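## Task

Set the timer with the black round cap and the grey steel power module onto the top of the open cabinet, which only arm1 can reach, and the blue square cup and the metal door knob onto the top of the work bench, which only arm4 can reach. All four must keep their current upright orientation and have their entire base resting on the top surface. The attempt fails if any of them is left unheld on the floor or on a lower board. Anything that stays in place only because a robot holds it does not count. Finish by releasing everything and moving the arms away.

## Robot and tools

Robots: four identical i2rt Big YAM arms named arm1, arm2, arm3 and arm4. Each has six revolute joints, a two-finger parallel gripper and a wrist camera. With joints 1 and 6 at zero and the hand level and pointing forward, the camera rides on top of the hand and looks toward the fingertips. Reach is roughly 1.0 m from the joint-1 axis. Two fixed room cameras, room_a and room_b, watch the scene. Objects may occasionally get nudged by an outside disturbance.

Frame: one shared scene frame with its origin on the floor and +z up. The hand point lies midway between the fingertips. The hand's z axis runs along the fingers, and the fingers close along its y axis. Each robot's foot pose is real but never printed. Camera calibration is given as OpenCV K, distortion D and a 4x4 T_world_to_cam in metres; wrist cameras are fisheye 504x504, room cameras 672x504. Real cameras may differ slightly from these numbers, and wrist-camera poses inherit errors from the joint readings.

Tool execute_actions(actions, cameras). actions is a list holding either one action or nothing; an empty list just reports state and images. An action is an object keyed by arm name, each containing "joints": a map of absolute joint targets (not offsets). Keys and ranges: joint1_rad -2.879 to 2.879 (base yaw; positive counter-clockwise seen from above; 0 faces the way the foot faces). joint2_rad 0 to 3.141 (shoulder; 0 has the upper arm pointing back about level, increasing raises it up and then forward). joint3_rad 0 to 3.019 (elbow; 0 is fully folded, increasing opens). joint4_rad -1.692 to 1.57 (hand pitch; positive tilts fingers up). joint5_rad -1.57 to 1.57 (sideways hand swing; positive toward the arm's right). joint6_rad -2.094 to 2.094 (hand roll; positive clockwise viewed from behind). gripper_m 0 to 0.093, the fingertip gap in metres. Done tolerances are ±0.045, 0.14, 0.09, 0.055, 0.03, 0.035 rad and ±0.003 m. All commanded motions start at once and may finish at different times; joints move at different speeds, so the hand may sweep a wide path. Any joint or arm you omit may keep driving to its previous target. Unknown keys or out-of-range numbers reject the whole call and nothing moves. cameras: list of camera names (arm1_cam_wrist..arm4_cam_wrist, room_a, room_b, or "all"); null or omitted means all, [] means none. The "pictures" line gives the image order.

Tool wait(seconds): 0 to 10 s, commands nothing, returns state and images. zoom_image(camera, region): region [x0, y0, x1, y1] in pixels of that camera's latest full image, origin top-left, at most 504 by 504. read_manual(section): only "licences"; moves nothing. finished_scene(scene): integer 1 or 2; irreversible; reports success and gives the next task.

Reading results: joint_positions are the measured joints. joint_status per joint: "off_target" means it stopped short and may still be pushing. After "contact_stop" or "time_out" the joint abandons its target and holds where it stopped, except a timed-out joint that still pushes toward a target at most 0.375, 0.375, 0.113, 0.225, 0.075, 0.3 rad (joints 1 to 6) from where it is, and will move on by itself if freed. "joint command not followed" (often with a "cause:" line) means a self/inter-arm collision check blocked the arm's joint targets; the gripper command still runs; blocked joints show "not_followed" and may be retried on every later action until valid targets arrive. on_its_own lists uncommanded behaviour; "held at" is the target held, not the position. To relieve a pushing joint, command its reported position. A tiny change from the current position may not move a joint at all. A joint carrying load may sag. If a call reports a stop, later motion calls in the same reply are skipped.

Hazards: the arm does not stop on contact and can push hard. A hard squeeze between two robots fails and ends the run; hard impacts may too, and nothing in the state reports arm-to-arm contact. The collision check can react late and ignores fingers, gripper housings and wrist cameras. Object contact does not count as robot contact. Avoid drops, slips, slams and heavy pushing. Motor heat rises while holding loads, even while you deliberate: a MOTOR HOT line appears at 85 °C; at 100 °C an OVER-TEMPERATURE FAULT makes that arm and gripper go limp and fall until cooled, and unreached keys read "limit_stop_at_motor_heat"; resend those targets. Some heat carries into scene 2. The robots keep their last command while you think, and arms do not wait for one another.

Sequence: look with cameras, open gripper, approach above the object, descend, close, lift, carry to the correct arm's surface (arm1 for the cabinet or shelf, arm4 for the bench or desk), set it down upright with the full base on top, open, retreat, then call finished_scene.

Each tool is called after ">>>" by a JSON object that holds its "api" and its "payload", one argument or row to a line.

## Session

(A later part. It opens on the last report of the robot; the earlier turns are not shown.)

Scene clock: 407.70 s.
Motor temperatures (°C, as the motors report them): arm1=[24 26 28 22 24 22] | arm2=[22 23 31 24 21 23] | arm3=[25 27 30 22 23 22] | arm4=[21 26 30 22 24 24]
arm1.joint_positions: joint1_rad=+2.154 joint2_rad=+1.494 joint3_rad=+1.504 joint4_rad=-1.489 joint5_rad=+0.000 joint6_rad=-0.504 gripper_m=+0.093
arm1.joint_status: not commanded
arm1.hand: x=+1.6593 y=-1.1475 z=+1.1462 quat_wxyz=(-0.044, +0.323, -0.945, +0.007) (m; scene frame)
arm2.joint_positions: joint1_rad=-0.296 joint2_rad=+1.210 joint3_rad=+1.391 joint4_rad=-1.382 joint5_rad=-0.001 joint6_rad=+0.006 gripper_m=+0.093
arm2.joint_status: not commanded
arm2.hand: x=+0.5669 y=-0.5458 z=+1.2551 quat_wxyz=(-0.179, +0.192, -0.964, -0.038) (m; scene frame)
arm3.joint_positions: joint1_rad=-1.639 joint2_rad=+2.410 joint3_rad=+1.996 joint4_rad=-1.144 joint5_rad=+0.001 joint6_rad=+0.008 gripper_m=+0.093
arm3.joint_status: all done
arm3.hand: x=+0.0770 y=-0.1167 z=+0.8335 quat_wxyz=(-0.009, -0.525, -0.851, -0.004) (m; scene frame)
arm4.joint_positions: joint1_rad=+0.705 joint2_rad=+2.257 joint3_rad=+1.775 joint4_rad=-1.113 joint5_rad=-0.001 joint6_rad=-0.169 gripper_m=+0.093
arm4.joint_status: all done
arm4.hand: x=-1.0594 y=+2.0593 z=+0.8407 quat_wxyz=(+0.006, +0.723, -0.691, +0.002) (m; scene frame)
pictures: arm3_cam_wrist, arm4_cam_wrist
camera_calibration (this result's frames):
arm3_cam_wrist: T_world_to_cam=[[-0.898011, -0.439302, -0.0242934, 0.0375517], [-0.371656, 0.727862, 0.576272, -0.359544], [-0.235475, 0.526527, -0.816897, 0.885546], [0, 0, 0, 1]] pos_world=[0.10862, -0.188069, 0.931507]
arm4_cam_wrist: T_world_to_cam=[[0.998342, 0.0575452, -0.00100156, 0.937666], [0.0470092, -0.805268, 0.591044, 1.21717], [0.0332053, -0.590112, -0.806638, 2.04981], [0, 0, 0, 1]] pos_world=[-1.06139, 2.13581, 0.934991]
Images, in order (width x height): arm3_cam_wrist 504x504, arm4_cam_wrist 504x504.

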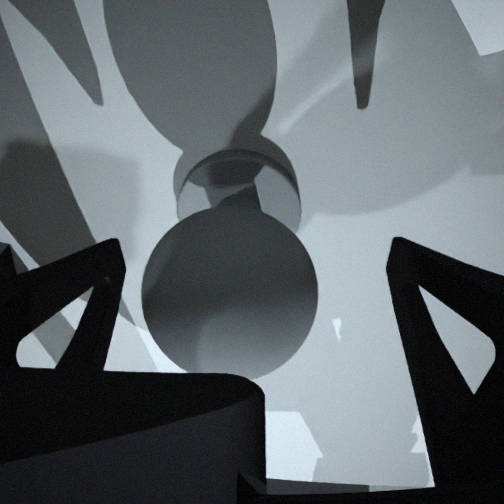

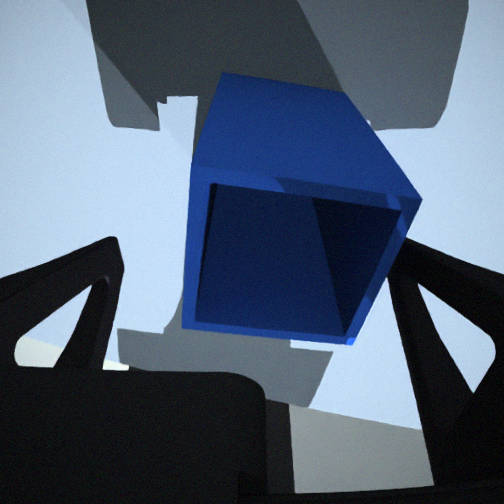

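>>> {"api": "execute_actions", "payload": {
  "actions": [
    {"arm3":{"joints":{"gripper_m":0}},"arm4":{"joints":{"joint2_rad":1.7,"joint3_rad":1.7,"joint4_rad":-1.4}}}
  ],
  "cameras": ["arm3_cam_wrist","arm4_cam_wrist"]
}}

Scene clock: 411.53 s.
Motor temperatures (°C, as the motors report them): arm1=[24 26 28 22 24 22] | arm2=[22 23 31 24 21 23] | arm3=[25 27 30 22 23 22] | arm4=[21 26 30 22 24 24]
arm1.joint_positions: joint1_rad=+2.154 joint2_rad=+1.494 joint3_rad=+1.504 joint4_rad=-1.489 joint5_rad=+0.000 joint6_rad=-0.504 gripper_m=+0.093
arm1.joint_status: not commanded
arm1.hand: x=+1.6593 y=-1.1475 z=+1.1462 quat_wxyz=(-0.044, +0.323, -0.945, +0.007) (m; scene frame)
arm2.joint_positions: joint1_rad=-0.296 joint2_rad=+1.210 joint3_rad=+1.391 joint4_rad=-1.382 joint5_rad=-0.001 joint6_rad=+0.006 gripper_m=+0.093
arm2.joint_status: not commanded
arm2.hand: x=+0.5669 y=-0.5458 z=+1.2551 quat_wxyz=(-0.179, +0.192, -0.964, -0.038) (m; scene frame)
arm3.joint_positions: joint1_rad=-1.638 joint2_rad=+2.410 joint3_rad=+1.996 joint4_rad=-1.143 joint5_rad=+0.000 joint6_rad=+0.007 gripper_m=+0.053
arm3.joint_status: gripper_m off_target (ended at +0.053, target +0.000)
arm3.hand: x=+0.0774 y=-0.1166 z=+0.8335 quat_wxyz=(-0.010, -0.525, -0.851, -0.004) (m; scene frame)
arm4.joint_positions: joint1_rad=+0.705 joint2_rad=+1.708 joint3_rad=+1.686 joint4_rad=-1.389 joint5_rad=-0.001 joint6_rad=-0.169 gripper_m=+0.093
arm4.joint_status: all done
arm4.hand: x=-1.0694 y=+1.9717 z=+1.1269 quat_wxyz=(-0.067, +0.720, -0.688, -0.052) (m; scene frame)
pictures: arm3_cam_wrist, arm4_cam_wrist
camera_calibration (this result's frames):
arm3_cam_wrist: T_world_to_cam=[[-0.897484, -0.440335, -0.0250608, 0.0384323], [-0.373078, 0.72764, 0.575633, -0.358778], [-0.235236, 0.525971, -0.817324, 0.885922], [0, 0, 0, 1]] pos_world=[0.109041, -0.187984, 0.931573]
arm4_cam_wrist: T_world_to_cam=[[0.998023, 0.0542459, 0.0317442, 0.922293], [0.0349899, -0.899097, 0.436349, 1.32439], [0.0522112, -0.434375, -0.899217, 2.04698], [0, 0, 0, 1]] pos_world=[-1.07369, 2.02988, 1.2335]
Images, in order (width x height): arm3_cam_wrist 504x504, arm4_cam_wrist 504x504.

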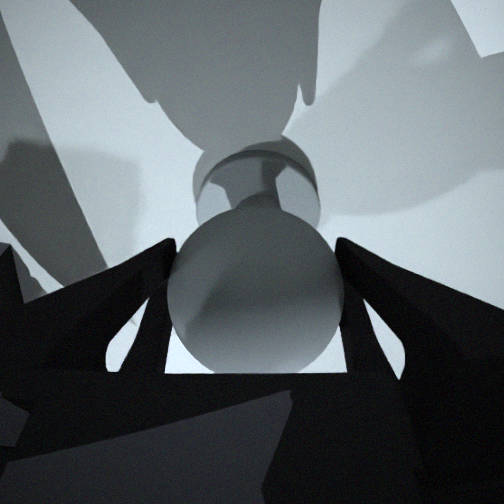

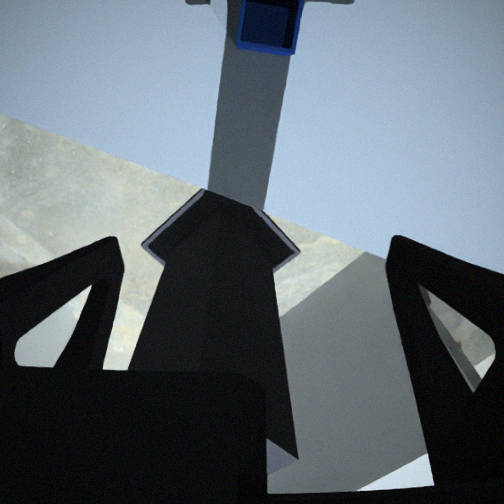

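>>> {"api": "execute_actions", "payload": {
  "actions": [
    {"arm3":{"joints":{"joint2_rad":1.6,"joint3_rad":1.6,"joint4_rad":-1.55}},"arm4":{"joints":{"joint1_rad":-0.2,"joint2_rad":1.0,"joint3_rad":1.4}}}
  ],
  "cameras": []
}}

>>> {"api": "execute_actions", "payload": {
  "actions": [
    {"arm3":{"joints":{"joint1_rad":1.6}},"arm2":{"joints":{"joint1_rad":0.858,"joint2_rad":1.8,"joint3_rad":1.8,"joint4_rad":-1.5,"joint6_rad":-0.33}}}
  ],
  "cameras": []
}}

>>> {"api": "execute_actions", "payload": {
  "actions": [
    {"arm3":{"joints":{"joint2_rad":2.385,"joint3_rad":2.0,"joint4_rad":-1.17}},"arm2":{"joints":{"joint2_rad":2.29,"joint3_rad":2.075,"joint4_rad":-1.315}}}
  ],
  "cameras": ["arm2_cam_wrist","arm3_cam_wrist"]
}}

Scene clock: 420.93 s.
Motor temperatures (°C, as the motors report them): arm1=[24 26 28 22 24 22] | arm2=[22 23 31 24 21 23] | arm3=[25 27 29 22 23 22] | arm4=[21 26 30 21 24 24]
arm1.joint_positions: joint1_rad=+2.154 joint2_rad=+1.494 joint3_rad=+1.504 joint4_rad=-1.489 joint5_rad=+0.000 joint6_rad=-0.504 gripper_m=+0.093
arm1.joint_status: not commanded
arm1.hand: x=+1.6593 y=-1.1475 z=+1.1462 quat_wxyz=(-0.044, +0.323, -0.945, +0.007) (m; scene frame)
arm2.joint_positions: joint1_rad=-0.296 joint2_rad=+1.210 joint3_rad=+1.391 joint4_rad=-1.382 joint5_rad=-0.001 joint6_rad=+0.006 gripper_m=+0.093
arm2.joint_status: not commanded
arm2.hand: x=+0.5669 y=-0.5458 z=+1.2551 quat_wxyz=(-0.179, +0.192, -0.964, -0.038) (m; scene frame)
arm3.joint_positions: joint1_rad=-1.638 joint2_rad=+1.603 joint3_rad=+1.599 joint4_rad=-1.540 joint5_rad=+0.000 joint6_rad=+0.007 gripper_m=+0.053
arm3.joint_status: all done
arm3.hand: x=-0.0235 y=+0.0689 z=+1.1596 quat_wxyz=(-0.015, -0.525, -0.851, -0.001) (m; scene frame)
arm4.joint_positions: joint1_rad=-0.189 joint2_rad=+1.005 joint3_rad=+1.399 joint4_rad=-1.389 joint5_rad=+0.002 joint6_rad=-0.169 gripper_m=+0.093
arm4.joint_status: all done
arm4.hand: x=-0.8296 y=+1.6019 z=+1.3047 quat_wxyz=(-0.281, +0.337, -0.897, -0.059) (m; scene frame)
pictures: none
No camera images: the call's "cameras" was empty. Leave "cameras" out to get every camera's image.

Scene clock: 423.60 s.
Motor temperatures (°C, as the motors report them): arm1=[24 26 28 22 24 22] | arm2=[22 23 32 24 21 23] | arm3=[25 27 29 22 23 22] | arm4=[21 25 30 21 24 24]
arm1.joint_positions: joint1_rad=+2.154 joint2_rad=+1.494 joint3_rad=+1.504 joint4_rad=-1.489 joint5_rad=+0.000 joint6_rad=-0.504 gripper_m=+0.093
arm1.joint_status: not commanded
arm1.hand: x=+1.6593 y=-1.1475 z=+1.1462 quat_wxyz=(-0.044, +0.323, -0.945, +0.007) (m; scene frame)
arm2.joint_positions: joint1_rad=+0.858 joint2_rad=+1.799 joint3_rad=+1.745 joint4_rad=-1.485 joint5_rad=-0.001 joint6_rad=-0.323 gripper_m=+0.093
arm2.joint_status: all done
arm2.hand: x=+0.1937 y=-0.1442 z=+1.1250 quat_wxyz=(-0.013, +0.806, -0.592, -0.010) (m; scene frame)
arm3.joint_positions: joint1_rad=+1.608 joint2_rad=+1.612 joint3_rad=+1.599 joint4_rad=-1.540 joint5_rad=-0.001 joint6_rad=+0.006 gripper_m=+0.053
arm3.joint_status: all done
arm3.hand: x=-0.5149 y=+0.9178 z=+1.1559 quat_wxyz=(-0.011, +0.878, -0.479, -0.004) (m; scene frame)
arm4.joint_positions: joint1_rad=-0.189 joint2_rad=+1.005 joint3_rad=+1.399 joint4_rad=-1.389 joint5_rad=+0.002 joint6_rad=-0.169 gripper_m=+0.093
arm4.joint_status: not commanded
arm4.hand: x=-0.8296 y=+1.6019 z=+1.3047 quat_wxyz=(-0.281, +0.337, -0.897, -0.059) (m; scene frame)
pictures: none
No camera images: the call's "cameras" was empty. Leave "cameras" out to get every camera's image.

Scene clock: 425.30 s.
Motor temperatures (°C, as the motors report them): arm1=[24 26 28 22 24 22] | arm2=[22 24 32 24 21 23] | arm3=[25 27 29 22 23 22] | arm4=[21 25 30 22 24 24]
arm1.joint_positions: joint1_rad=+2.154 joint2_rad=+1.494 joint3_rad=+1.504 joint4_rad=-1.489 joint5_rad=+0.000 joint6_rad=-0.504 gripper_m=+0.093
arm1.joint_status: not commanded
arm1.hand: x=+1.6593 y=-1.1475 z=+1.1462 quat_wxyz=(-0.044, +0.323, -0.945, +0.007) (m; scene frame)
arm2.joint_positions: joint1_rad=+0.858 joint2_rad=+2.291 joint3_rad=+2.037 joint4_rad=-1.325 joint5_rad=-0.001 joint6_rad=-0.323 gripper_m=+0.093
arm2.joint_status: all done
arm2.hand: x=+0.1957 y=-0.0168 z=+0.9361 quat_wxyz=(+0.004, +0.806, -0.592, +0.001) (m; scene frame)
arm3.joint_positions: joint1_rad=+1.607 joint2_rad=+2.406 joint3_rad=+1.961 joint4_rad=-1.181 joint5_rad=+0.001 joint6_rad=+0.006 gripper_m=+0.052
arm3.joint_status: all done
arm3.hand: x=-0.6121 y=+1.0784 z=+0.8252 quat_wxyz=(+0.006, +0.877, -0.479, +0.028) (m; scene frame)
arm4.joint_positions: joint1_rad=-0.189 joint2_rad=+1.005 joint3_rad=+1.399 joint4_rad=-1.389 joint5_rad=+0.002 joint6_rad=-0.169 gripper_m=+0.093
arm4.joint_status: not commanded
arm4.hand: x=-0.8296 y=+1.6019 z=+1.3047 quat_wxyz=(-0.281, +0.337, -0.897, -0.059) (m; scene frame)
pictures: arm2_cam_wrist, arm3_cam_wrist
camera_calibration (this result's frames):
arm2_cam_wrist: T_world_to_cam=[[0.956149, 0.29236, -0.0174408, -0.162868], [0.244834, -0.765196, 0.595425, -0.615281], [0.160733, -0.573585, -0.803221, 0.829379], [0, 0, 0, 1]] pos_world=[0.173059, 0.0525249, 1.02969]
arm3_cam_wrist: T_world_to_cam=[[0.846801, 0.531824, 0.00958108, -0.0636496], [0.408266, -0.6614, 0.629181, 0.451204], [0.34095, -0.528879, -0.7772, 1.54551], [0, 0, 0, 1]] pos_world=[-0.657256, 1.14967, 0.917892]
Images, in order (width x height): arm2_cam_wrist 504x504, arm3_cam_wrist 504x504.

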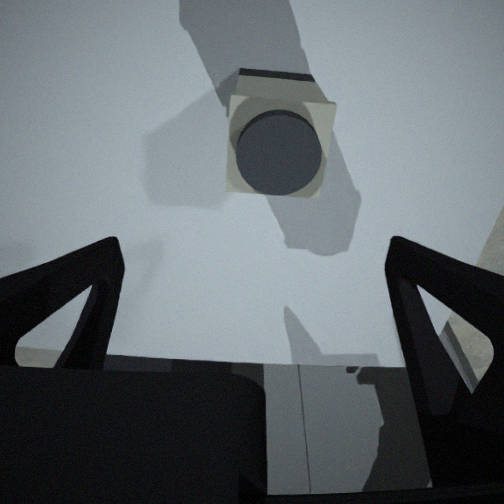

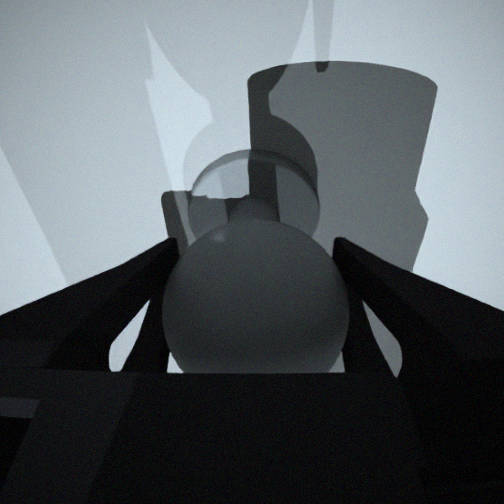

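>>> {"api": "execute_actions", "payload": {
  "actions": [
    {"arm3":{"joints":{"gripper_m":0.093}},"arm2":{"joints":{"joint1_rad":0.85,"joint2_rad":2.415,"joint3_rad":2.01,"joint4_rad":-1.13,"joint6_rad":-0.27}}}
  ],
  "cameras": ["arm2_cam_wrist","arm3_cam_wrist"]
}}

>>> {"api": "execute_actions", "payload": {
  "actions": [
    {"arm3":{"joints":{"joint2_rad":1.5,"joint3_rad":1.5,"joint4_rad":-1.5}},"arm2":{"joints":{"gripper_m":0}}}
  ],
  "cameras": []
}}

>>> {"api": "execute_actions", "payload": {
  "actions": [
    {"arm3":{"joints":{"joint1_rad":0.5}},"arm2":{"joints":{"joint2_rad":1.6,"joint3_rad":1.6,"joint4_rad":-1.55}},"arm4":{"joints":{"joint1_rad":-1.28,"joint2_rad":2.14,"joint3_rad":1.795,"joint4_rad":-1.2,"joint6_rad":0}}}
  ],
  "cameras": ["arm4_cam_wrist"]
}}

>>> {"api": "execute_actions", "payload": {
  "actions": [
    {"arm2":{"joints":{"joint1_rad":-0.947,"joint6_rad":0}}}
  ],
  "cameras": []
}}

Scene clock: 434.13 s.
Motor temperatures (°C, as the motors report them): arm1=[24 26 28 22 24 22] | arm2=[22 24 32 24 21 23] | arm3=[25 27 30 22 23 22] | arm4=[21 25 30 22 24 24]
arm1.joint_positions: joint1_rad=+2.154 joint2_rad=+1.494 joint3_rad=+1.504 joint4_rad=-1.489 joint5_rad=+0.000 joint6_rad=-0.504 gripper_m=+0.093
arm1.joint_status: not commanded
arm1.hand: x=+1.6593 y=-1.1475 z=+1.1462 quat_wxyz=(-0.044, +0.323, -0.945, +0.007) (m; scene frame)
arm2.joint_positions: joint1_rad=+0.858 joint2_rad=+2.432 joint3_rad=+2.007 joint4_rad=-1.148 joint5_rad=-0.001 joint6_rad=-0.278 gripper_m=+0.093
arm2.joint_status: all done
arm2.hand: x=+0.1958 y=-0.0062 z=+0.8298 quat_wxyz=(+0.001, +0.793, -0.609, +0.000) (m; scene frame)
arm3.joint_positions: joint1_rad=+1.607 joint2_rad=+2.406 joint3_rad=+1.961 joint4_rad=-1.181 joint5_rad=+0.001 joint6_rad=+0.006 gripper_m=+0.093
arm3.joint_status: all done
arm3.hand: x=-0.6121 y=+1.0784 z=+0.8252 quat_wxyz=(+0.006, +0.877, -0.479, +0.028) (m; scene frame)
arm4.joint_positions: joint1_rad=-0.189 joint2_rad=+1.005 joint3_rad=+1.399 joint4_rad=-1.389 joint5_rad=+0.002 joint6_rad=-0.169 gripper_m=+0.093
arm4.joint_status: not commanded
arm4.hand: x=-0.8296 y=+1.6019 z=+1.3047 quat_wxyz=(-0.281, +0.337, -0.897, -0.059) (m; scene frame)
pictures: arm2_cam_wrist, arm3_cam_wrist
camera_calibration (this result's frames):
arm2_cam_wrist: T_world_to_cam=[[0.968155, 0.249863, -0.0156277, -0.171996], [0.210487, -0.778608, 0.591155, -0.533704], [0.13554, -0.575619, -0.806406, 0.757613], [0, 0, 0, 1]] pos_world=[0.17617, 0.0635259, 0.923758]
arm3_cam_wrist: T_world_to_cam=[[0.846801, 0.531824, 0.00958108, -0.0636496], [0.408266, -0.6614, 0.629181, 0.451204], [0.34095, -0.528879, -0.7772, 1.54551], [0, 0, 0, 1]] pos_world=[-0.657256, 1.14967, 0.917892]
Images, in order (width x height): arm2_cam_wrist 504x504, arm3_cam_wrist 504x504.

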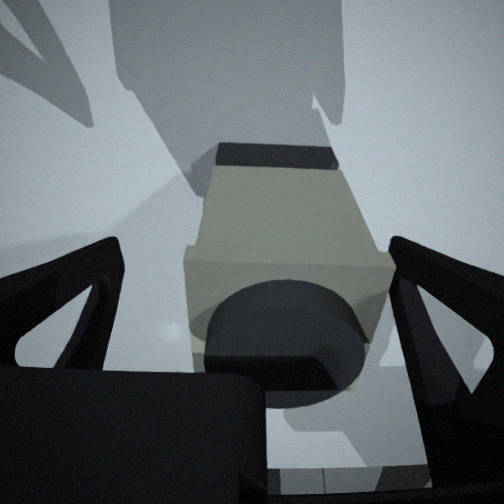

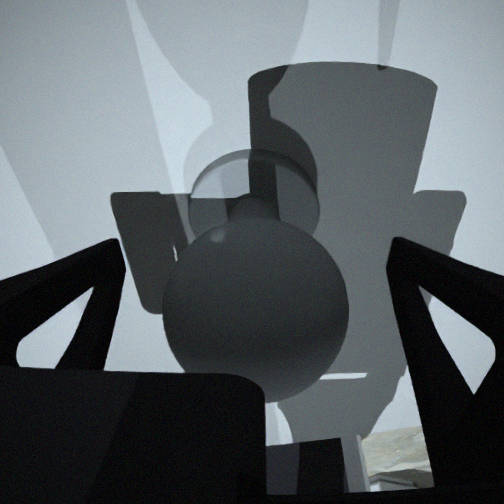

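Scene clock: 435.80 s.
Motor temperatures (°C, as the motors report them): arm1=[24 26 28 22 24 22] | arm2=[22 24 32 24 21 23] | arm3=[25 27 30 22 23 22] | arm4=[21 25 30 22 24 24]
arm1.joint_positions: joint1_rad=+2.154 joint2_rad=+1.494 joint3_rad=+1.504 joint4_rad=-1.489 joint5_rad=+0.000 joint6_rad=-0.504 gripper_m=+0.093
arm1.joint_status: not commanded
arm1.hand: x=+1.6593 y=-1.1475 z=+1.1462 quat_wxyz=(-0.044, +0.323, -0.945, +0.007) (m; scene frame)
arm2.joint_positions: joint1_rad=+0.857 joint2_rad=+2.432 joint3_rad=+2.007 joint4_rad=-1.147 joint5_rad=-0.001 joint6_rad=-0.278 gripper_m=+0.046
arm2.joint_status: gripper_m off_target (ended at +0.046, target +0.000)
arm2.hand: x=+0.1963 y=-0.0060 z=+0.8298 quat_wxyz=(+0.001, +0.792, -0.610, -0.001) (m; scene frame)
arm3.joint_positions: joint1_rad=+1.607 joint2_rad=+1.490 joint3_rad=+1.505 joint4_rad=-1.487 joint5_rad=+0.001 joint6_rad=+0.006 gripper_m=+0.093
arm3.joint_status: all done
arm3.hand: x=-0.5001 y=+0.8958 z=+1.1754 quat_wxyz=(-0.031, +0.877, -0.478, -0.039) (m; scene frame)
arm4.joint_positions: joint1_rad=-0.189 joint2_rad=+1.005 joint3_rad=+1.399 joint4_rad=-1.389 joint5_rad=+0.002 joint6_rad=-0.169 gripper_m=+0.093
arm4.joint_status: not commanded
arm4.hand: x=-0.8296 y=+1.6019 z=+1.3047 quat_wxyz=(-0.281, +0.337, -0.897, -0.059) (m; scene frame)
pictures: none
No camera images: the call's "cameras" was empty. Leave "cameras" out to get every camera's image.

Scene clock: 437.70 s.
Motor temperatures (°C, as the motors report them): arm1=[24 26 28 22 24 22] | arm2=[22 24 32 24 21 23] | arm3=[25 27 29 22 23 22] | arm4=[21 25 30 22 24 24]
arm1.joint_positions: joint1_rad=+2.154 joint2_rad=+1.494 joint3_rad=+1.504 joint4_rad=-1.489 joint5_rad=+0.000 joint6_rad=-0.504 gripper_m=+0.093
arm1.joint_status: not commanded
arm1.hand: x=+1.6593 y=-1.1475 z=+1.1462 quat_wxyz=(-0.044, +0.323, -0.945, +0.007) (m; scene frame)
arm2.joint_positions: joint1_rad=+0.857 joint2_rad=+1.613 joint3_rad=+1.601 joint4_rad=-1.537 joint5_rad=-0.001 joint6_rad=-0.278 gripper_m=+0.046
arm2.joint_status: all done
arm2.hand: x=+0.1928 y=-0.2143 z=+1.1629 quat_wxyz=(-0.008, +0.792, -0.610, -0.007) (m; scene frame)
arm3.joint_positions: joint1_rad=+0.496 joint2_rad=+1.499 joint3_rad=+1.505 joint4_rad=-1.487 joint5_rad=+0.001 joint6_rad=+0.006 gripper_m=+0.093
arm3.joint_status: all done
arm3.hand: x=-0.0087 y=+0.9066 z=+1.1786 quat_wxyz=(-0.047, +0.492, -0.869, -0.023) (m; scene frame)
arm4.joint_positions: joint1_rad=-1.285 joint2_rad=+2.146 joint3_rad=+1.768 joint4_rad=-1.197 joint5_rad=+0.001 joint6_rad=-0.011 gripper_m=+0.093
arm4.joint_status: all done
arm4.hand: x=-0.5923 y=+1.0861 z=+0.8959 quat_wxyz=(+0.004, -0.263, -0.965, -0.005) (m; scene frame)
pictures: arm4_cam_wrist
camera_calibration (this result's frames):
arm4_cam_wrist: T_world_to_cam=[[-0.496977, -0.867757, -0.00343469, 0.648955], [-0.701675, 0.399525, 0.589942, -1.37209], [-0.510554, 0.295598, -0.807438, 0.221208], [0, 0, 0, 1]] pos_world=[-0.527308, 1.04593, 0.990296]
Images, in order (width x height): arm4_cam_wrist 504x504.

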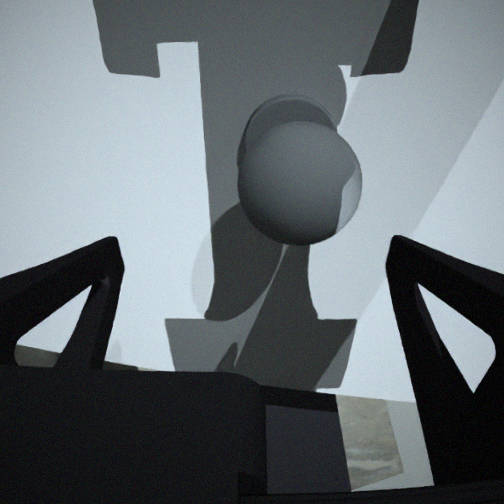

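Scene clock: 439.80 s.
Motor temperatures (°C, as the motors report them): arm1=[24 26 28 22 24 22] | arm2=[22 24 32 24 21 23] | arm3=[25 26 29 22 23 22] | arm4=[21 25 30 22 24 24]
arm1.joint_positions: joint1_rad=+2.154 joint2_rad=+1.494 joint3_rad=+1.504 joint4_rad=-1.489 joint5_rad=+0.000 joint6_rad=-0.504 gripper_m=+0.093
arm1.joint_status: not commanded
arm1.hand: x=+1.6593 y=-1.1475 z=+1.1462 quat_wxyz=(-0.044, +0.323, -0.945, +0.007) (m; scene frame)
arm2.joint_positions: joint1_rad=-0.953 joint2_rad=+1.616 joint3_rad=+1.601 joint4_rad=-1.537 joint5_rad=+0.001 joint6_rad=-0.007 gripper_m=+0.046
arm2.joint_status: all done
arm2.hand: x=+0.6601 y=-0.8336 z=+1.1606 quat_wxyz=(-0.008, -0.125, -0.992, +0.001) (m; scene frame)
arm3.joint_positions: joint1_rad=+0.496 joint2_rad=+1.499 joint3_rad=+1.505 joint4_rad=-1.487 joint5_rad=+0.001 joint6_rad=+0.006 gripper_m=+0.093
arm3.joint_status: not commanded
arm3.hand: x=-0.0087 y=+0.9066 z=+1.1786 quat_wxyz=(-0.047, +0.492, -0.869, -0.023) (m; scene frame)
arm4.joint_positions: joint1_rad=-1.285 joint2_rad=+2.146 joint3_rad=+1.768 joint4_rad=-1.197 joint5_rad=+0.001 joint6_rad=-0.011 gripper_m=+0.093
arm4.joint_status: not commanded
arm4.hand: x=-0.5923 y=+1.0861 z=+0.8959 quat_wxyz=(+0.004, -0.263, -0.965, -0.005) (m; scene frame)
pictures: none
No camera images: the call's "cameras" was empty. Leave "cameras" out to get every camera's image.

>>> {"api": "execute_actions", "payload": {
  "actions": [
    {"arm4":{"joints":{"joint1_rad":-1.312}},"arm2":{"joints":{"joint2_rad":2.25,"joint3_rad":1.86,"joint4_rad":-1.15}}}
  ],
  "cameras": []
}}

>>> {"api": "execute_actions", "payload": {
  "actions": [
    {"arm4":{"joints":{"joint2_rad":2.20,"joint3_rad":1.69,"joint4_rad":-1.02}},"arm2":{"joints":{"joint2_rad":2.335,"joint4_rad":-1.05}}}
  ],
  "cameras": ["arm4_cam_wrist","arm2_cam_wrist"]
}}

Scene clock: 446.50 s.
Motor temperatures (°C, as the motors report them): arm1=[24 26 28 22 24 22] | arm2=[22 24 32 24 21 23] | arm3=[25 26 29 22 23 22] | arm4=[21 26 30 22 24 24]
arm1.joint_positions: joint1_rad=+2.154 joint2_rad=+1.494 joint3_rad=+1.504 joint4_rad=-1.489 joint5_rad=+0.000 joint6_rad=-0.504 gripper_m=+0.093
arm1.joint_status: not commanded
arm1.hand: x=+1.6593 y=-1.1475 z=+1.1462 quat_wxyz=(-0.044, +0.323, -0.945, +0.007) (m; scene frame)
arm2.joint_positions: joint1_rad=-0.953 joint2_rad=+2.257 joint3_rad=+1.831 joint4_rad=-1.165 joint5_rad=+0.001 joint6_rad=-0.007 gripper_m=+0.046
arm2.joint_status: all done
arm2.hand: x=+0.8181 y=-0.8752 z=+0.8826 quat_wxyz=(+0.011, -0.125, -0.992, -0.001) (m; scene frame)
arm3.joint_positions: joint1_rad=+0.496 joint2_rad=+1.499 joint3_rad=+1.505 joint4_rad=-1.487 joint5_rad=+0.001 joint6_rad=+0.006 gripper_m=+0.093
arm3.joint_status: not commanded
arm3.hand: x=-0.0087 y=+0.9066 z=+1.1786 quat_wxyz=(-0.047, +0.492, -0.869, -0.023) (m; scene frame)
arm4.joint_positions: joint1_rad=-1.298 joint2_rad=+2.146 joint3_rad=+1.768 joint4_rad=-1.197 joint5_rad=+0.001 joint6_rad=-0.011 gripper_m=+0.093
arm4.joint_status: all done
arm4.hand: x=-0.5966 y=+1.0791 z=+0.8958 quat_wxyz=(+0.004, -0.269, -0.963, -0.005) (m; scene frame)
pictures: none
No camera images: the call's "cameras" was empty. Leave "cameras" out to get every camera's image.

Scene clock: 447.50 s.
Motor temperatures (°C, as the motors report them): arm1=[24 26 28 22 24 22] | arm2=[22 24 32 24 21 23] | arm3=[25 26 29 22 23 22] | arm4=[21 26 30 22 24 24]
arm1.joint_positions: joint1_rad=+2.154 joint2_rad=+1.494 joint3_rad=+1.504 joint4_rad=-1.489 joint5_rad=+0.000 joint6_rad=-0.504 gripper_m=+0.093
arm1.joint_status: not commanded
arm1.hand: x=+1.6593 y=-1.1475 z=+1.1462 quat_wxyz=(-0.044, +0.323, -0.945, +0.007) (m; scene frame)
arm2.joint_positions: joint1_rad=-0.953 joint2_rad=+2.356 joint3_rad=+1.831 joint4_rad=-1.067 joint5_rad=+0.001 joint6_rad=-0.007 gripper_m=+0.046
arm2.joint_status: all done
arm2.hand: x=+0.8236 y=-0.8767 z=+0.8195 quat_wxyz=(+0.011, -0.125, -0.992, -0.001) (m; scene frame)
arm3.joint_positions: joint1_rad=+0.496 joint2_rad=+1.499 joint3_rad=+1.505 joint4_rad=-1.487 joint5_rad=+0.001 joint6_rad=+0.006 gripper_m=+0.093
arm3.joint_status: not commanded
arm3.hand: x=-0.0087 y=+0.9066 z=+1.1786 quat_wxyz=(-0.047, +0.492, -0.869, -0.023) (m; scene frame)
arm4.joint_positions: joint1_rad=-1.298 joint2_rad=+2.208 joint3_rad=+1.683 joint4_rad=-1.034 joint5_rad=+0.001 joint6_rad=-0.011 gripper_m=+0.093
arm4.joint_status: all done
arm4.hand: x=-0.6000 y=+1.0819 z=+0.8278 quat_wxyz=(-0.003, -0.269, -0.963, -0.003) (m; scene frame)
pictures: arm2_cam_wrist, arm4_cam_wrist
camera_calibration (this result's frames):
arm2_cam_wrist: T_world_to_cam=[[-0.25645, -0.966479, -0.0123189, -0.622958], [-0.768964, 0.196285, 0.608414, 0.309676], [-0.585601, 0.1655, -0.793525, 1.39628], [0, 0, 0, 1]] pos_world=[0.896033, -0.893945, 0.911895]
arm4_cam_wrist: T_world_to_cam=[[-0.508268, -0.861193, -0.00300738, 0.626997], [-0.703669, 0.413281, 0.57797, -1.34185], [-0.496501, 0.29588, -0.816053, 0.178785], [0, 0, 0, 1]] pos_world=[-0.536769, 1.04163, 0.923332]
Images, in order (width x height): arm2_cam_wrist 504x504, arm4_cam_wrist 504x504.

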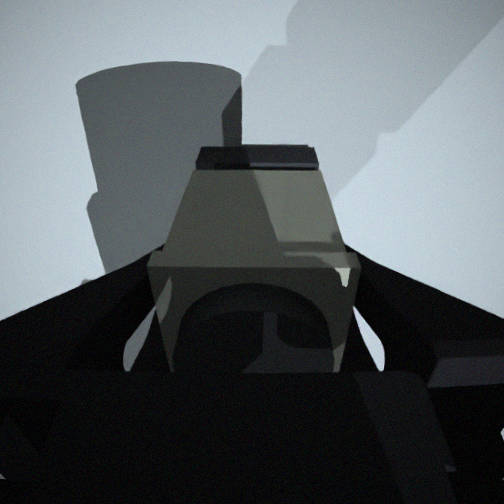

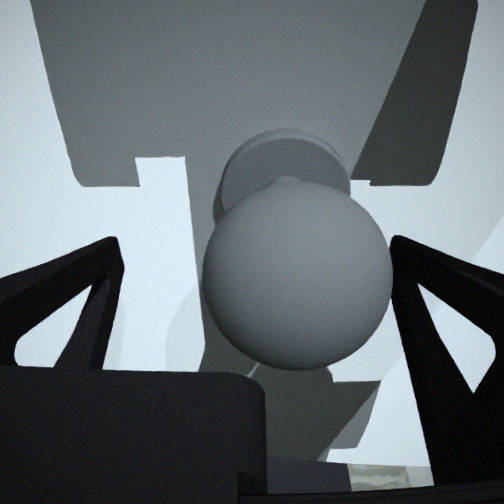

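>>> {"api": "execute_actions", "payload": {
  "actions": [
    {"arm4":{"joints":{"joint1_rad":-1.34}},"arm2":{"joints":{"joint2_rad":2.365}}}
  ],
  "cameras": ["arm4_cam_wrist"]
}}

>>> {"api": "execute_actions", "payload": {
  "actions": [
    {"arm4":{"joints":{"gripper_m":0}},"arm2":{"joints":{"gripper_m":0.093}}}
  ],
  "cameras": ["arm4_cam_wrist","arm2_cam_wrist"]
}}

Scene clock: 450.97 s.
Motor temperatures (°C, as the motors report them): arm1=[24 26 28 22 24 22] | arm2=[22 24 32 24 21 23] | arm3=[25 26 29 22 23 22] | arm4=[21 26 30 22 24 24]
arm1.joint_positions: joint1_rad=+2.154 joint2_rad=+1.494 joint3_rad=+1.504 joint4_rad=-1.489 joint5_rad=+0.000 joint6_rad=-0.504 gripper_m=+0.093
arm1.joint_status: not commanded
arm1.hand: x=+1.6593 y=-1.1475 z=+1.1462 quat_wxyz=(-0.044, +0.323, -0.945, +0.007) (m; scene frame)
arm2.joint_positions: joint1_rad=-0.953 joint2_rad=+2.359 joint3_rad=+1.831 joint4_rad=-1.067 joint5_rad=+0.001 joint6_rad=-0.007 gripper_m=+0.046
arm2.joint_status: all done
arm2.hand: x=+0.8230 y=-0.8765 z=+0.8175 quat_wxyz=(+0.013, -0.125, -0.992, -0.001) (m; scene frame)
arm3.joint_positions: joint1_rad=+0.496 joint2_rad=+1.499 joint3_rad=+1.505 joint4_rad=-1.487 joint5_rad=+0.001 joint6_rad=+0.006 gripper_m=+0.093
arm3.joint_status: not commanded
arm3.hand: x=-0.0087 y=+0.9066 z=+1.1786 quat_wxyz=(-0.047, +0.492, -0.869, -0.023) (m; scene frame)
arm4.joint_positions: joint1_rad=-1.332 joint2_rad=+2.208 joint3_rad=+1.683 joint4_rad=-1.034 joint5_rad=+0.001 joint6_rad=-0.011 gripper_m=+0.093
arm4.joint_status: all done
arm4.hand: x=-0.6117 y=+1.0638 z=+0.8276 quat_wxyz=(-0.003, -0.285, -0.958, -0.003) (m; scene frame)
pictures: arm4_cam_wrist
camera_calibration (this result's frames):
arm4_cam_wrist: T_world_to_cam=[[-0.537208, -0.843445, -0.00276342, 0.568673], [-0.689006, 0.436948, 0.578228, -1.35891], [-0.486496, 0.312533, -0.81587, 0.166423], [0, 0, 0, 1]] pos_world=[-0.549838, 1.0214, 0.923112]
Images, in order (width x height): arm4_cam_wrist 504x504.

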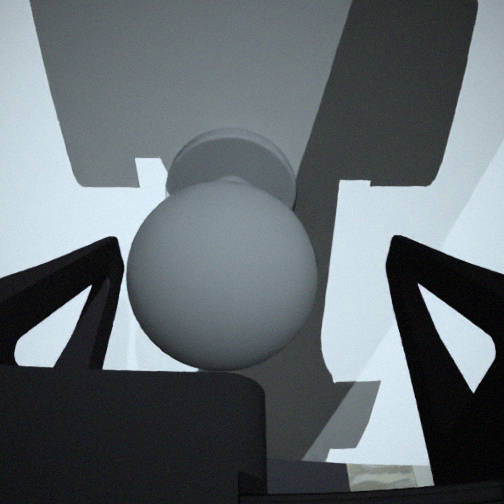

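Scene clock: 451.67 s.
Motor temperatures (°C, as the motors report them): arm1=[24 26 28 22 24 22] | arm2=[22 25 32 24 21 23] | arm3=[25 26 29 22 23 22] | arm4=[21 26 30 22 24 24]
arm1.joint_positions: joint1_rad=+2.154 joint2_rad=+1.494 joint3_rad=+1.504 joint4_rad=-1.489 joint5_rad=+0.000 joint6_rad=-0.504 gripper_m=+0.093
arm1.joint_status: not commanded
arm1.hand: x=+1.6593 y=-1.1475 z=+1.1462 quat_wxyz=(-0.044, +0.323, -0.945, +0.007) (m; scene frame)
arm2.joint_positions: joint1_rad=-0.953 joint2_rad=+2.359 joint3_rad=+1.831 joint4_rad=-1.067 joint5_rad=+0.001 joint6_rad=-0.007 gripper_m=+0.093
arm2.joint_status: all done
arm2.hand: x=+0.8230 y=-0.8765 z=+0.8175 quat_wxyz=(+0.013, -0.125, -0.992, -0.001) (m; scene frame)
arm3.joint_positions: joint1_rad=+0.496 joint2_rad=+1.499 joint3_rad=+1.505 joint4_rad=-1.487 joint5_rad=+0.001 joint6_rad=+0.006 gripper_m=+0.093
arm3.joint_status: not commanded
arm3.hand: x=-0.0087 y=+0.9066 z=+1.1786 quat_wxyz=(-0.047, +0.492, -0.869, -0.023) (m; scene frame)
arm4.joint_positions: joint1_rad=-1.332 joint2_rad=+2.208 joint3_rad=+1.683 joint4_rad=-1.033 joint5_rad=+0.000 joint6_rad=-0.010 gripper_m=+0.053
arm4.joint_status: gripper_m off_target (ended at +0.053, target +0.000)
arm4.hand: x=-0.6114 y=+1.0640 z=+0.8276 quat_wxyz=(-0.004, -0.286, -0.958, -0.004) (m; scene frame)
pictures: arm2_cam_wrist, arm4_cam_wrist
camera_calibration (this result's frames):
arm2_cam_wrist: T_world_to_cam=[[-0.256486, -0.96647, -0.0123147, -0.622949], [-0.767165, 0.19581, 0.610833, 0.30646], [-0.58794, 0.166117, -0.791664, 1.39526], [0, 0, 0, 1]] pos_world=[0.895659, -0.893846, 0.909713]
arm4_cam_wrist: T_world_to_cam=[[-0.537525, -0.843237, -0.0042735, 0.569765], [-0.689695, 0.436721, 0.577577, -1.3584], [-0.485168, 0.313409, -0.816325, 0.166792], [0, 0, 0, 1]] pos_world=[-0.549694, 1.02141, 0.92317]
Images, in order (width x height): arm2_cam_wrist 504x504, arm4_cam_wrist 504x504.

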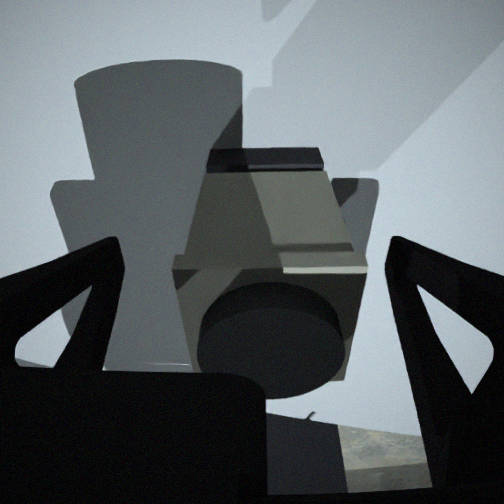

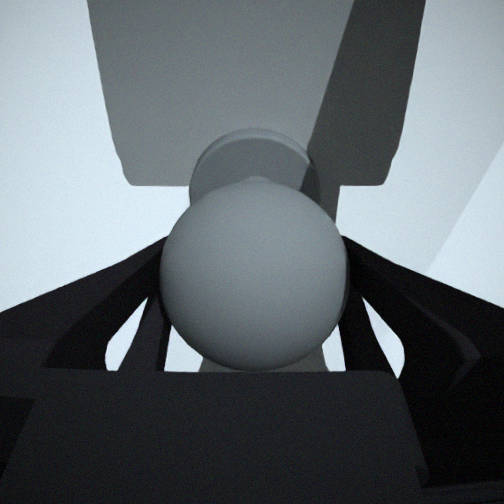

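>>> {"api": "execute_actions", "payload": {
  "actions": [
    {"arm4":{"joints":{"joint2_rad":1.7,"joint3_rad":1.7,"joint4_rad":-1.55}},"arm2":{"joints":{"joint2_rad":1.5,"joint3_rad":1.5,"joint4_rad":-1.5}},"arm1":{"joints":{"joint1_rad":-1.0}}}
  ],
  "cameras": []
}}

>>> {"api": "execute_actions", "payload": {
  "actions": [
    {"arm4":{"joints":{"joint1_rad":0.96}},"arm2":{"joints":{"joint1_rad":0.3}},"arm1":{"joints":{"joint1_rad":-1.878,"joint2_rad":1.81,"joint3_rad":1.347,"joint4_rad":-1.087,"joint6_rad":-0.475}}}
  ],
  "cameras": ["arm1_cam_wrist"]
}}

>>> {"api": "execute_actions", "payload": {
  "actions": [
    {"arm4":{"joints":{"joint2_rad":2.2,"joint3_rad":1.8,"joint4_rad":-1.15}}}
  ],
  "cameras": ["arm4_cam_wrist"]
}}

Scene clock: 461.30 s.
Motor temperatures (°C, as the motors report them): arm1=[24 26 28 22 24 22] | arm2=[22 25 32 24 21 23] | arm3=[25 26 29 22 23 22] | arm4=[21 26 30 22 24 24]
arm1.joint_positions: joint1_rad=-1.006 joint2_rad=+1.504 joint3_rad=+1.504 joint4_rad=-1.489 joint5_rad=+0.000 joint6_rad=-0.504 gripper_m=+0.093
arm1.joint_status: all done
arm1.hand: x=+0.7375 y=-1.2803 z=+1.1440 quat_wxyz=(+0.008, -0.949, -0.314, +0.041) (m; scene frame)
arm2.joint_positions: joint1_rad=-0.953 joint2_rad=+1.503 joint3_rad=+1.508 joint4_rad=-1.485 joint5_rad=+0.001 joint6_rad=-0.007 gripper_m=+0.093
arm2.joint_status: all done
arm2.hand: x=+0.6358 y=-0.8272 z=+1.1767 quat_wxyz=(-0.044, -0.125, -0.991, +0.006) (m; scene frame)
arm3.joint_positions: joint1_rad=+0.496 joint2_rad=+1.499 joint3_rad=+1.505 joint4_rad=-1.487 joint5_rad=+0.001 joint6_rad=+0.006 gripper_m=+0.093
arm3.joint_status: not commanded
arm3.hand: x=-0.0087 y=+0.9066 z=+1.1786 quat_wxyz=(-0.047, +0.492, -0.869, -0.023) (m; scene frame)
arm4.joint_positions: joint1_rad=-1.332 joint2_rad=+1.719 joint3_rad=+1.679 joint4_rad=-1.540 joint5_rad=+0.000 joint6_rad=-0.010 gripper_m=+0.053
arm4.joint_status: all done
arm4.hand: x=-0.7032 y=+1.1223 z=+1.1056 quat_wxyz=(+0.007, -0.286, -0.958, -0.007) (m; scene frame)
pictures: none
No camera images: the call's "cameras" was empty. Leave "cameras" out to get every camera's image.

Scene clock: 463.50 s.
Motor temperatures (°C, as the motors report them): arm1=[24 26 28 22 24 22] | arm2=[22 25 32 24 21 23] | arm3=[25 25 29 22 23 22] | arm4=[21 26 30 22 24 24]
arm1.joint_positions: joint1_rad=-1.881 joint2_rad=+1.812 joint3_rad=+1.342 joint4_rad=-1.097 joint5_rad=+0.000 joint6_rad=-0.480 gripper_m=+0.093
arm1.joint_status: all done
arm1.hand: x=+0.8158 y=-0.8674 z=+0.9391 quat_wxyz=(+0.001, -0.992, +0.130, +0.003) (m; scene frame)
arm2.joint_positions: joint1_rad=+0.306 joint2_rad=+1.504 joint3_rad=+1.508 joint4_rad=-1.485 joint5_rad=+0.000 joint6_rad=-0.006 gripper_m=+0.093
arm2.joint_status: all done
arm2.hand: x=+0.4362 y=-0.3130 z=+1.1769 quat_wxyz=(-0.039, +0.482, -0.875, -0.022) (m; scene frame)
arm3.joint_positions: joint1_rad=+0.496 joint2_rad=+1.499 joint3_rad=+1.505 joint4_rad=-1.487 joint5_rad=+0.001 joint6_rad=+0.006 gripper_m=+0.093
arm3.joint_status: not commanded
arm3.hand: x=-0.0087 y=+0.9066 z=+1.1786 quat_wxyz=(-0.047, +0.492, -0.869, -0.023) (m; scene frame)
arm4.joint_positions: joint1_rad=+0.966 joint2_rad=+1.719 joint3_rad=+1.679 joint4_rad=-1.540 joint5_rad=-0.001 joint6_rad=-0.010 gripper_m=+0.053
arm4.joint_status: all done
arm4.hand: x=-1.2105 y=+1.9336 z=+1.1158 quat_wxyz=(-0.001, +0.757, -0.653, -0.001) (m; scene frame)
pictures: arm1_cam_wrist
camera_calibration (this result's frames):
arm1_cam_wrist: T_world_to_cam=[[0.249587, 0.968247, -0.0143082, 0.65517], [0.788964, -0.194761, 0.582755, -1.35814], [0.561464, -0.156737, -0.812522, 0.294168], [0, 0, 0, 1]] pos_world=[0.74284, -0.852773, 1.03986]
Images, in order (width x height): arm1_cam_wrist 504x504.

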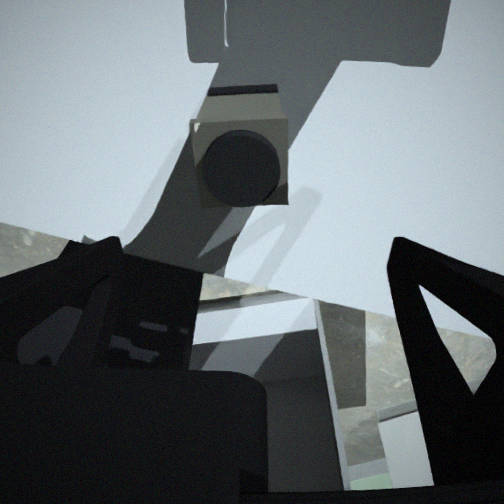

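Scene clock: 465.13 s.
Motor temperatures (°C, as the motors report them): arm1=[24 26 28 22 24 22] | arm2=[22 24 32 24 21 23] | arm3=[25 25 29 22 23 22] | arm4=[21 26 30 22 24 24]
arm1.joint_positions: joint1_rad=-1.881 joint2_rad=+1.812 joint3_rad=+1.342 joint4_rad=-1.097 joint5_rad=+0.000 joint6_rad=-0.480 gripper_m=+0.093
arm1.joint_status: not commanded
arm1.hand: x=+0.8158 y=-0.8674 z=+0.9391 quat_wxyz=(+0.001, -0.992, +0.130, +0.003) (m; scene frame)
arm2.joint_positions: joint1_rad=+0.306 joint2_rad=+1.504 joint3_rad=+1.508 joint4_rad=-1.485 joint5_rad=+0.000 joint6_rad=-0.006 gripper_m=+0.093
arm2.joint_status: not commanded
arm2.hand: x=+0.4362 y=-0.3130 z=+1.1769 quat_wxyz=(-0.039, +0.482, -0.875, -0.022) (m; scene frame)
arm3.joint_positions: joint1_rad=+0.496 joint2_rad=+1.499 joint3_rad=+1.505 joint4_rad=-1.487 joint5_rad=+0.001 joint6_rad=+0.006 gripper_m=+0.093
arm3.joint_status: not commanded
arm3.hand: x=-0.0087 y=+0.9066 z=+1.1786 quat_wxyz=(-0.047, +0.492, -0.869, -0.023) (m; scene frame)
arm4.joint_positions: joint1_rad=+0.966 joint2_rad=+2.210 joint3_rad=+1.765 joint4_rad=-1.161 joint5_rad=-0.001 joint6_rad=-0.010 gripper_m=+0.053
arm4.joint_status: all done
arm4.hand: x=-1.2266 y=+2.0497 z=+0.8673 quat_wxyz=(+0.008, +0.757, -0.653, +0.008) (m; scene frame)
pictures: arm4_cam_wrist
camera_calibration (this result's frames):
arm4_cam_wrist: T_world_to_cam=[[0.987248, 0.159154, 0.00337498, 0.879485], [0.125357, -0.790321, 0.599732, 1.25945], [0.0981173, -0.591661, -0.800194, 2.14836], [0, 0, 0, 1]] pos_world=[-1.23694, 2.1265, 0.960801]
Images, in order (width x height): arm4_cam_wrist 504x504.

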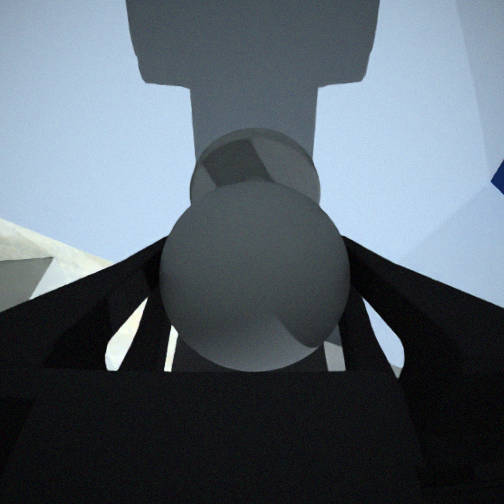

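>>> {"api": "execute_actions", "payload": {
  "actions": [
    {"arm4":{"joints":{"joint2_rad":2.26,"joint4_rad":-1.09}},"arm1":{"joints":{"joint1_rad":-1.86,"joint2_rad":1.97,"joint3_rad":1.218,"joint4_rad":-0.79}}}
  ],
  "cameras": ["arm4_cam_wrist","arm1_cam_wrist"]
}}

Scene clock: 470.60 s.
Motor temperatures (°C, as the motors report them): arm1=[24 26 28 22 24 22] | arm2=[22 24 31 24 21 23] | arm3=[25 25 28 22 23 22] | arm4=[21 26 30 22 24 24]
arm1.joint_positions: joint1_rad=-1.863 joint2_rad=+1.977 joint3_rad=+1.207 joint4_rad=-0.803 joint5_rad=+0.000 joint6_rad=-0.480 gripper_m=+0.093
arm1.joint_status: all done
arm1.hand: x=+0.8184 y=-0.8823 z=+0.8159 quat_wxyz=(-0.001, -0.993, +0.121, +0.000) (m; scene frame)
arm2.joint_positions: joint1_rad=+0.306 joint2_rad=+1.504 joint3_rad=+1.508 joint4_rad=-1.485 joint5_rad=+0.000 joint6_rad=-0.006 gripper_m=+0.093
arm2.joint_status: not commanded
arm2.hand: x=+0.4362 y=-0.3130 z=+1.1769 quat_wxyz=(-0.039, +0.482, -0.875, -0.022) (m; scene frame)
arm3.joint_positions: joint1_rad=+0.496 joint2_rad=+1.499 joint3_rad=+1.505 joint4_rad=-1.487 joint5_rad=+0.001 joint6_rad=+0.006 gripper_m=+0.093
arm3.joint_status: not commanded
arm3.hand: x=-0.0087 y=+0.9066 z=+1.1786 quat_wxyz=(-0.047, +0.492, -0.869, -0.023) (m; scene frame)
arm4.joint_positions: joint1_rad=+0.966 joint2_rad=+2.273 joint3_rad=+1.765 joint4_rad=-1.102 joint5_rad=-0.001 joint6_rad=-0.010 gripper_m=+0.053
arm4.joint_status: all done
arm4.hand: x=-1.2271 y=+2.0541 z=+0.8279 quat_wxyz=(+0.009, +0.757, -0.653, +0.010) (m; scene frame)
pictures: arm1_cam_wrist, arm4_cam_wrist
camera_calibration (this result's frames):
arm1_cam_wrist: T_world_to_cam=[[0.232248, 0.972509, -0.0169409, 0.687258], [0.789813, -0.178395, 0.586831, -1.28083], [0.567676, -0.14967, -0.809532, 0.189028], [0, 0, 0, 1]] pos_world=[0.744698, -0.868567, 0.9163]
arm4_cam_wrist: T_world_to_cam=[[0.987246, 0.159167, 0.00328288, 0.879555], [0.125009, -0.787821, 0.603084, 1.27832], [0.0985773, -0.594982, -0.797671, 2.12476], [0, 0, 0, 1]] pos_world=[-1.23759, 2.13129, 0.921034]
Images, in order (width x height): arm1_cam_wrist 504x504, arm4_cam_wrist 504x504.

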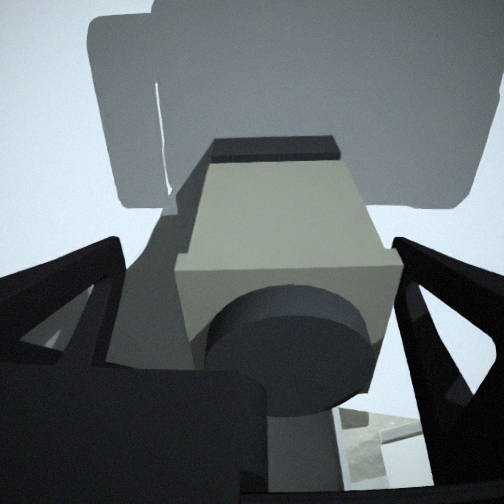

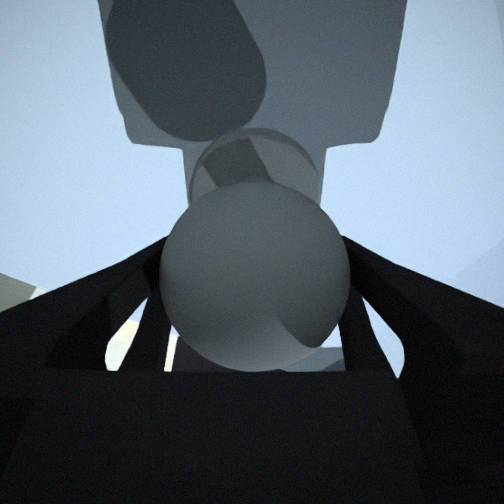

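>>> {"api": "execute_actions", "payload": {
  "actions": [
    {"arm4":{"joints":{"joint2_rad":2.31,"joint4_rad":-1.05}},"arm1":{"joints":{"gripper_m":0}}}
  ],
  "cameras": ["arm4_cam_wrist"]
}}

>>> {"api": "execute_actions", "payload": {
  "actions": [
    {"arm1":{"joints":{"joint2_rad":1.5,"joint3_rad":1.4,"joint4_rad":-1.45}}}
  ],
  "cameras": []
}}

>>> {"api": "execute_actions", "payload": {
  "actions": [
    {"arm1":{"joints":{"joint1_rad":2.0}}}
  ],
  "cameras": ["arm1_cam_wrist"]
}}

Scene clock: 474.13 s.
Motor temperatures (°C, as the motors report them): arm1=[24 26 28 22 24 22] | arm2=[22 24 31 24 21 23] | arm3=[25 25 28 22 23 22] | arm4=[21 26 30 22 24 24]
arm1.joint_positions: joint1_rad=-1.863 joint2_rad=+1.977 joint3_rad=+1.207 joint4_rad=-0.803 joint5_rad=+0.000 joint6_rad=-0.480 gripper_m=+0.044
arm1.joint_status: gripper_m off_target (ended at +0.044, target +0.000)
arm1.hand: x=+0.8181 y=-0.8824 z=+0.8159 quat_wxyz=(-0.001, -0.993, +0.121, +0.001) (m; scene frame)
arm2.joint_positions: joint1_rad=+0.306 joint2_rad=+1.504 joint3_rad=+1.508 joint4_rad=-1.485 joint5_rad=+0.000 joint6_rad=-0.006 gripper_m=+0.093
arm2.joint_status: not commanded
arm2.hand: x=+0.4362 y=-0.3130 z=+1.1769 quat_wxyz=(-0.039, +0.482, -0.875, -0.022) (m; scene frame)
arm3.joint_positions: joint1_rad=+0.496 joint2_rad=+1.499 joint3_rad=+1.505 joint4_rad=-1.487 joint5_rad=+0.001 joint6_rad=+0.006 gripper_m=+0.093
arm3.joint_status: not commanded
arm3.hand: x=-0.0087 y=+0.9066 z=+1.1786 quat_wxyz=(-0.047, +0.492, -0.869, -0.023) (m; scene frame)
arm4.joint_positions: joint1_rad=+0.966 joint2_rad=+2.302 joint3_rad=+1.766 joint4_rad=-1.061 joint5_rad=-0.001 joint6_rad=-0.010 gripper_m=+0.053
arm4.joint_status: all done
arm4.hand: x=-1.2278 y=+2.0590 z=+0.8095 quat_wxyz=(+0.005, +0.757, -0.653, +0.005) (m; scene frame)
pictures: arm4_cam_wrist
camera_calibration (this result's frames):
arm4_cam_wrist: T_world_to_cam=[[0.987249, 0.159134, 0.00394037, 0.878973], [0.125828, -0.795308, 0.593003, 1.3179], [0.0975006, -0.584946, -0.805191, 2.09721], [0, 0, 0, 1]] pos_world=[-1.23807, 2.13502, 0.903675]
Images, in order (width x height): arm4_cam_wrist 504x504.

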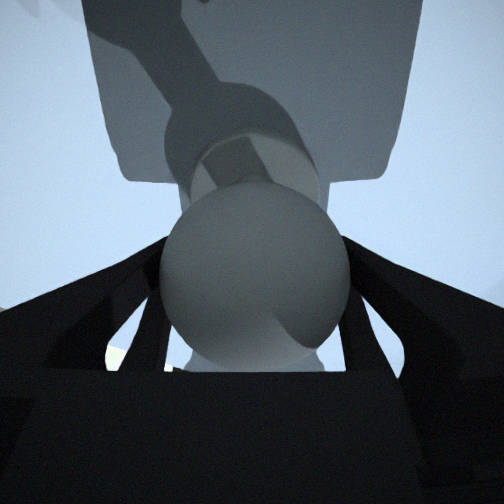

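Scene clock: 475.60 s.
Motor temperatures (°C, as the motors report them): arm1=[24 26 28 22 24 22] | arm2=[22 24 31 24 21 23] | arm3=[25 25 28 22 23 22] | arm4=[21 26 30 22 24 24]
arm1.joint_positions: joint1_rad=-1.863 joint2_rad=+1.507 joint3_rad=+1.383 joint4_rad=-1.437 joint5_rad=+0.000 joint6_rad=-0.480 gripper_m=+0.044
arm1.joint_status: all done
arm1.hand: x=+0.8644 y=-0.9227 z=+1.0957 quat_wxyz=(+0.003, -0.993, +0.121, +0.006) (m; scene frame)
arm2.joint_positions: joint1_rad=+0.306 joint2_rad=+1.504 joint3_rad=+1.508 joint4_rad=-1.485 joint5_rad=+0.000 joint6_rad=-0.006 gripper_m=+0.093
arm2.joint_status: not commanded
arm2.hand: x=+0.4362 y=-0.3130 z=+1.1769 quat_wxyz=(-0.039, +0.482, -0.875, -0.022) (m; scene frame)
arm3.joint_positions: joint1_rad=+0.496 joint2_rad=+1.499 joint3_rad=+1.505 joint4_rad=-1.487 joint5_rad=+0.001 joint6_rad=+0.006 gripper_m=+0.093
arm3.joint_status: not commanded
arm3.hand: x=-0.0087 y=+0.9066 z=+1.1786 quat_wxyz=(-0.047, +0.492, -0.869, -0.023) (m; scene frame)
arm4.joint_positions: joint1_rad=+0.966 joint2_rad=+2.302 joint3_rad=+1.766 joint4_rad=-1.061 joint5_rad=-0.001 joint6_rad=-0.010 gripper_m=+0.053
arm4.joint_status: not commanded
arm4.hand: x=-1.2278 y=+2.0590 z=+0.8095 quat_wxyz=(+0.005, +0.757, -0.653, +0.005) (m; scene frame)
pictures: none
No camera images: the call's "cameras" was empty. Leave "cameras" out to get every camera's image.

Scene clock: 478.63 s.
Motor temperatures (°C, as the motors report them): arm1=[24 26 28 22 24 22] | arm2=[22 24 31 24 21 23] | arm3=[25 25 28 22 23 22] | arm4=[21 26 30 22 24 24]
arm1.joint_positions: joint1_rad=+2.006 joint2_rad=+1.507 joint3_rad=+1.383 joint4_rad=-1.437 joint5_rad=+0.000 joint6_rad=-0.480 gripper_m=+0.044
arm1.joint_status: all done
arm1.hand: x=+1.6463 y=-1.2160 z=+1.0935 quat_wxyz=(-0.004, +0.240, -0.971, +0.001) (m; scene frame)
arm2.joint_positions: joint1_rad=+0.306 joint2_rad=+1.504 joint3_rad=+1.508 joint4_rad=-1.485 joint5_rad=+0.000 joint6_rad=-0.006 gripper_m=+0.093
arm2.joint_status: not commanded
arm2.hand: x=+0.4362 y=-0.3130 z=+1.1769 quat_wxyz=(-0.039, +0.482, -0.875, -0.022) (m; scene frame)
arm3.joint_positions: joint1_rad=+0.496 joint2_rad=+1.499 joint3_rad=+1.505 joint4_rad=-1.487 joint5_rad=+0.001 joint6_rad=+0.006 gripper_m=+0.093
arm3.joint_status: not commanded
arm3.hand: x=-0.0087 y=+0.9066 z=+1.1786 quat_wxyz=(-0.047, +0.492, -0.869, -0.023) (m; scene frame)
arm4.joint_positions: joint1_rad=+0.966 joint2_rad=+2.302 joint3_rad=+1.766 joint4_rad=-1.061 joint5_rad=-0.001 joint6_rad=-0.010 gripper_m=+0.053
arm4.joint_status: not commanded
arm4.hand: x=-1.2278 y=+2.0590 z=+0.8095 quat_wxyz=(+0.005, +0.757, -0.653, +0.005) (m; scene frame)
pictures: arm1_cam_wrist
camera_calibration (this result's frames):
arm1_cam_wrist: T_world_to_cam=[[0.473228, -0.880847, -0.0128098, -1.83078], [-0.713012, -0.391519, 0.581658, 0.0634174], [-0.517367, -0.266124, -0.813332, 1.54272], [0, 0, 0, 1]] pos_world=[1.70975, -1.17725, 1.19441]
Images, in order (width x height): arm1_cam_wrist 504x504.

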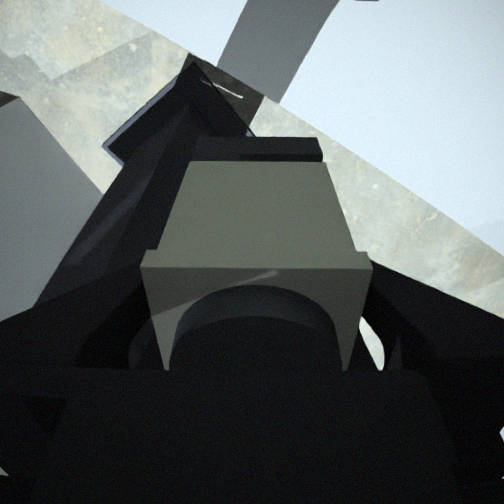

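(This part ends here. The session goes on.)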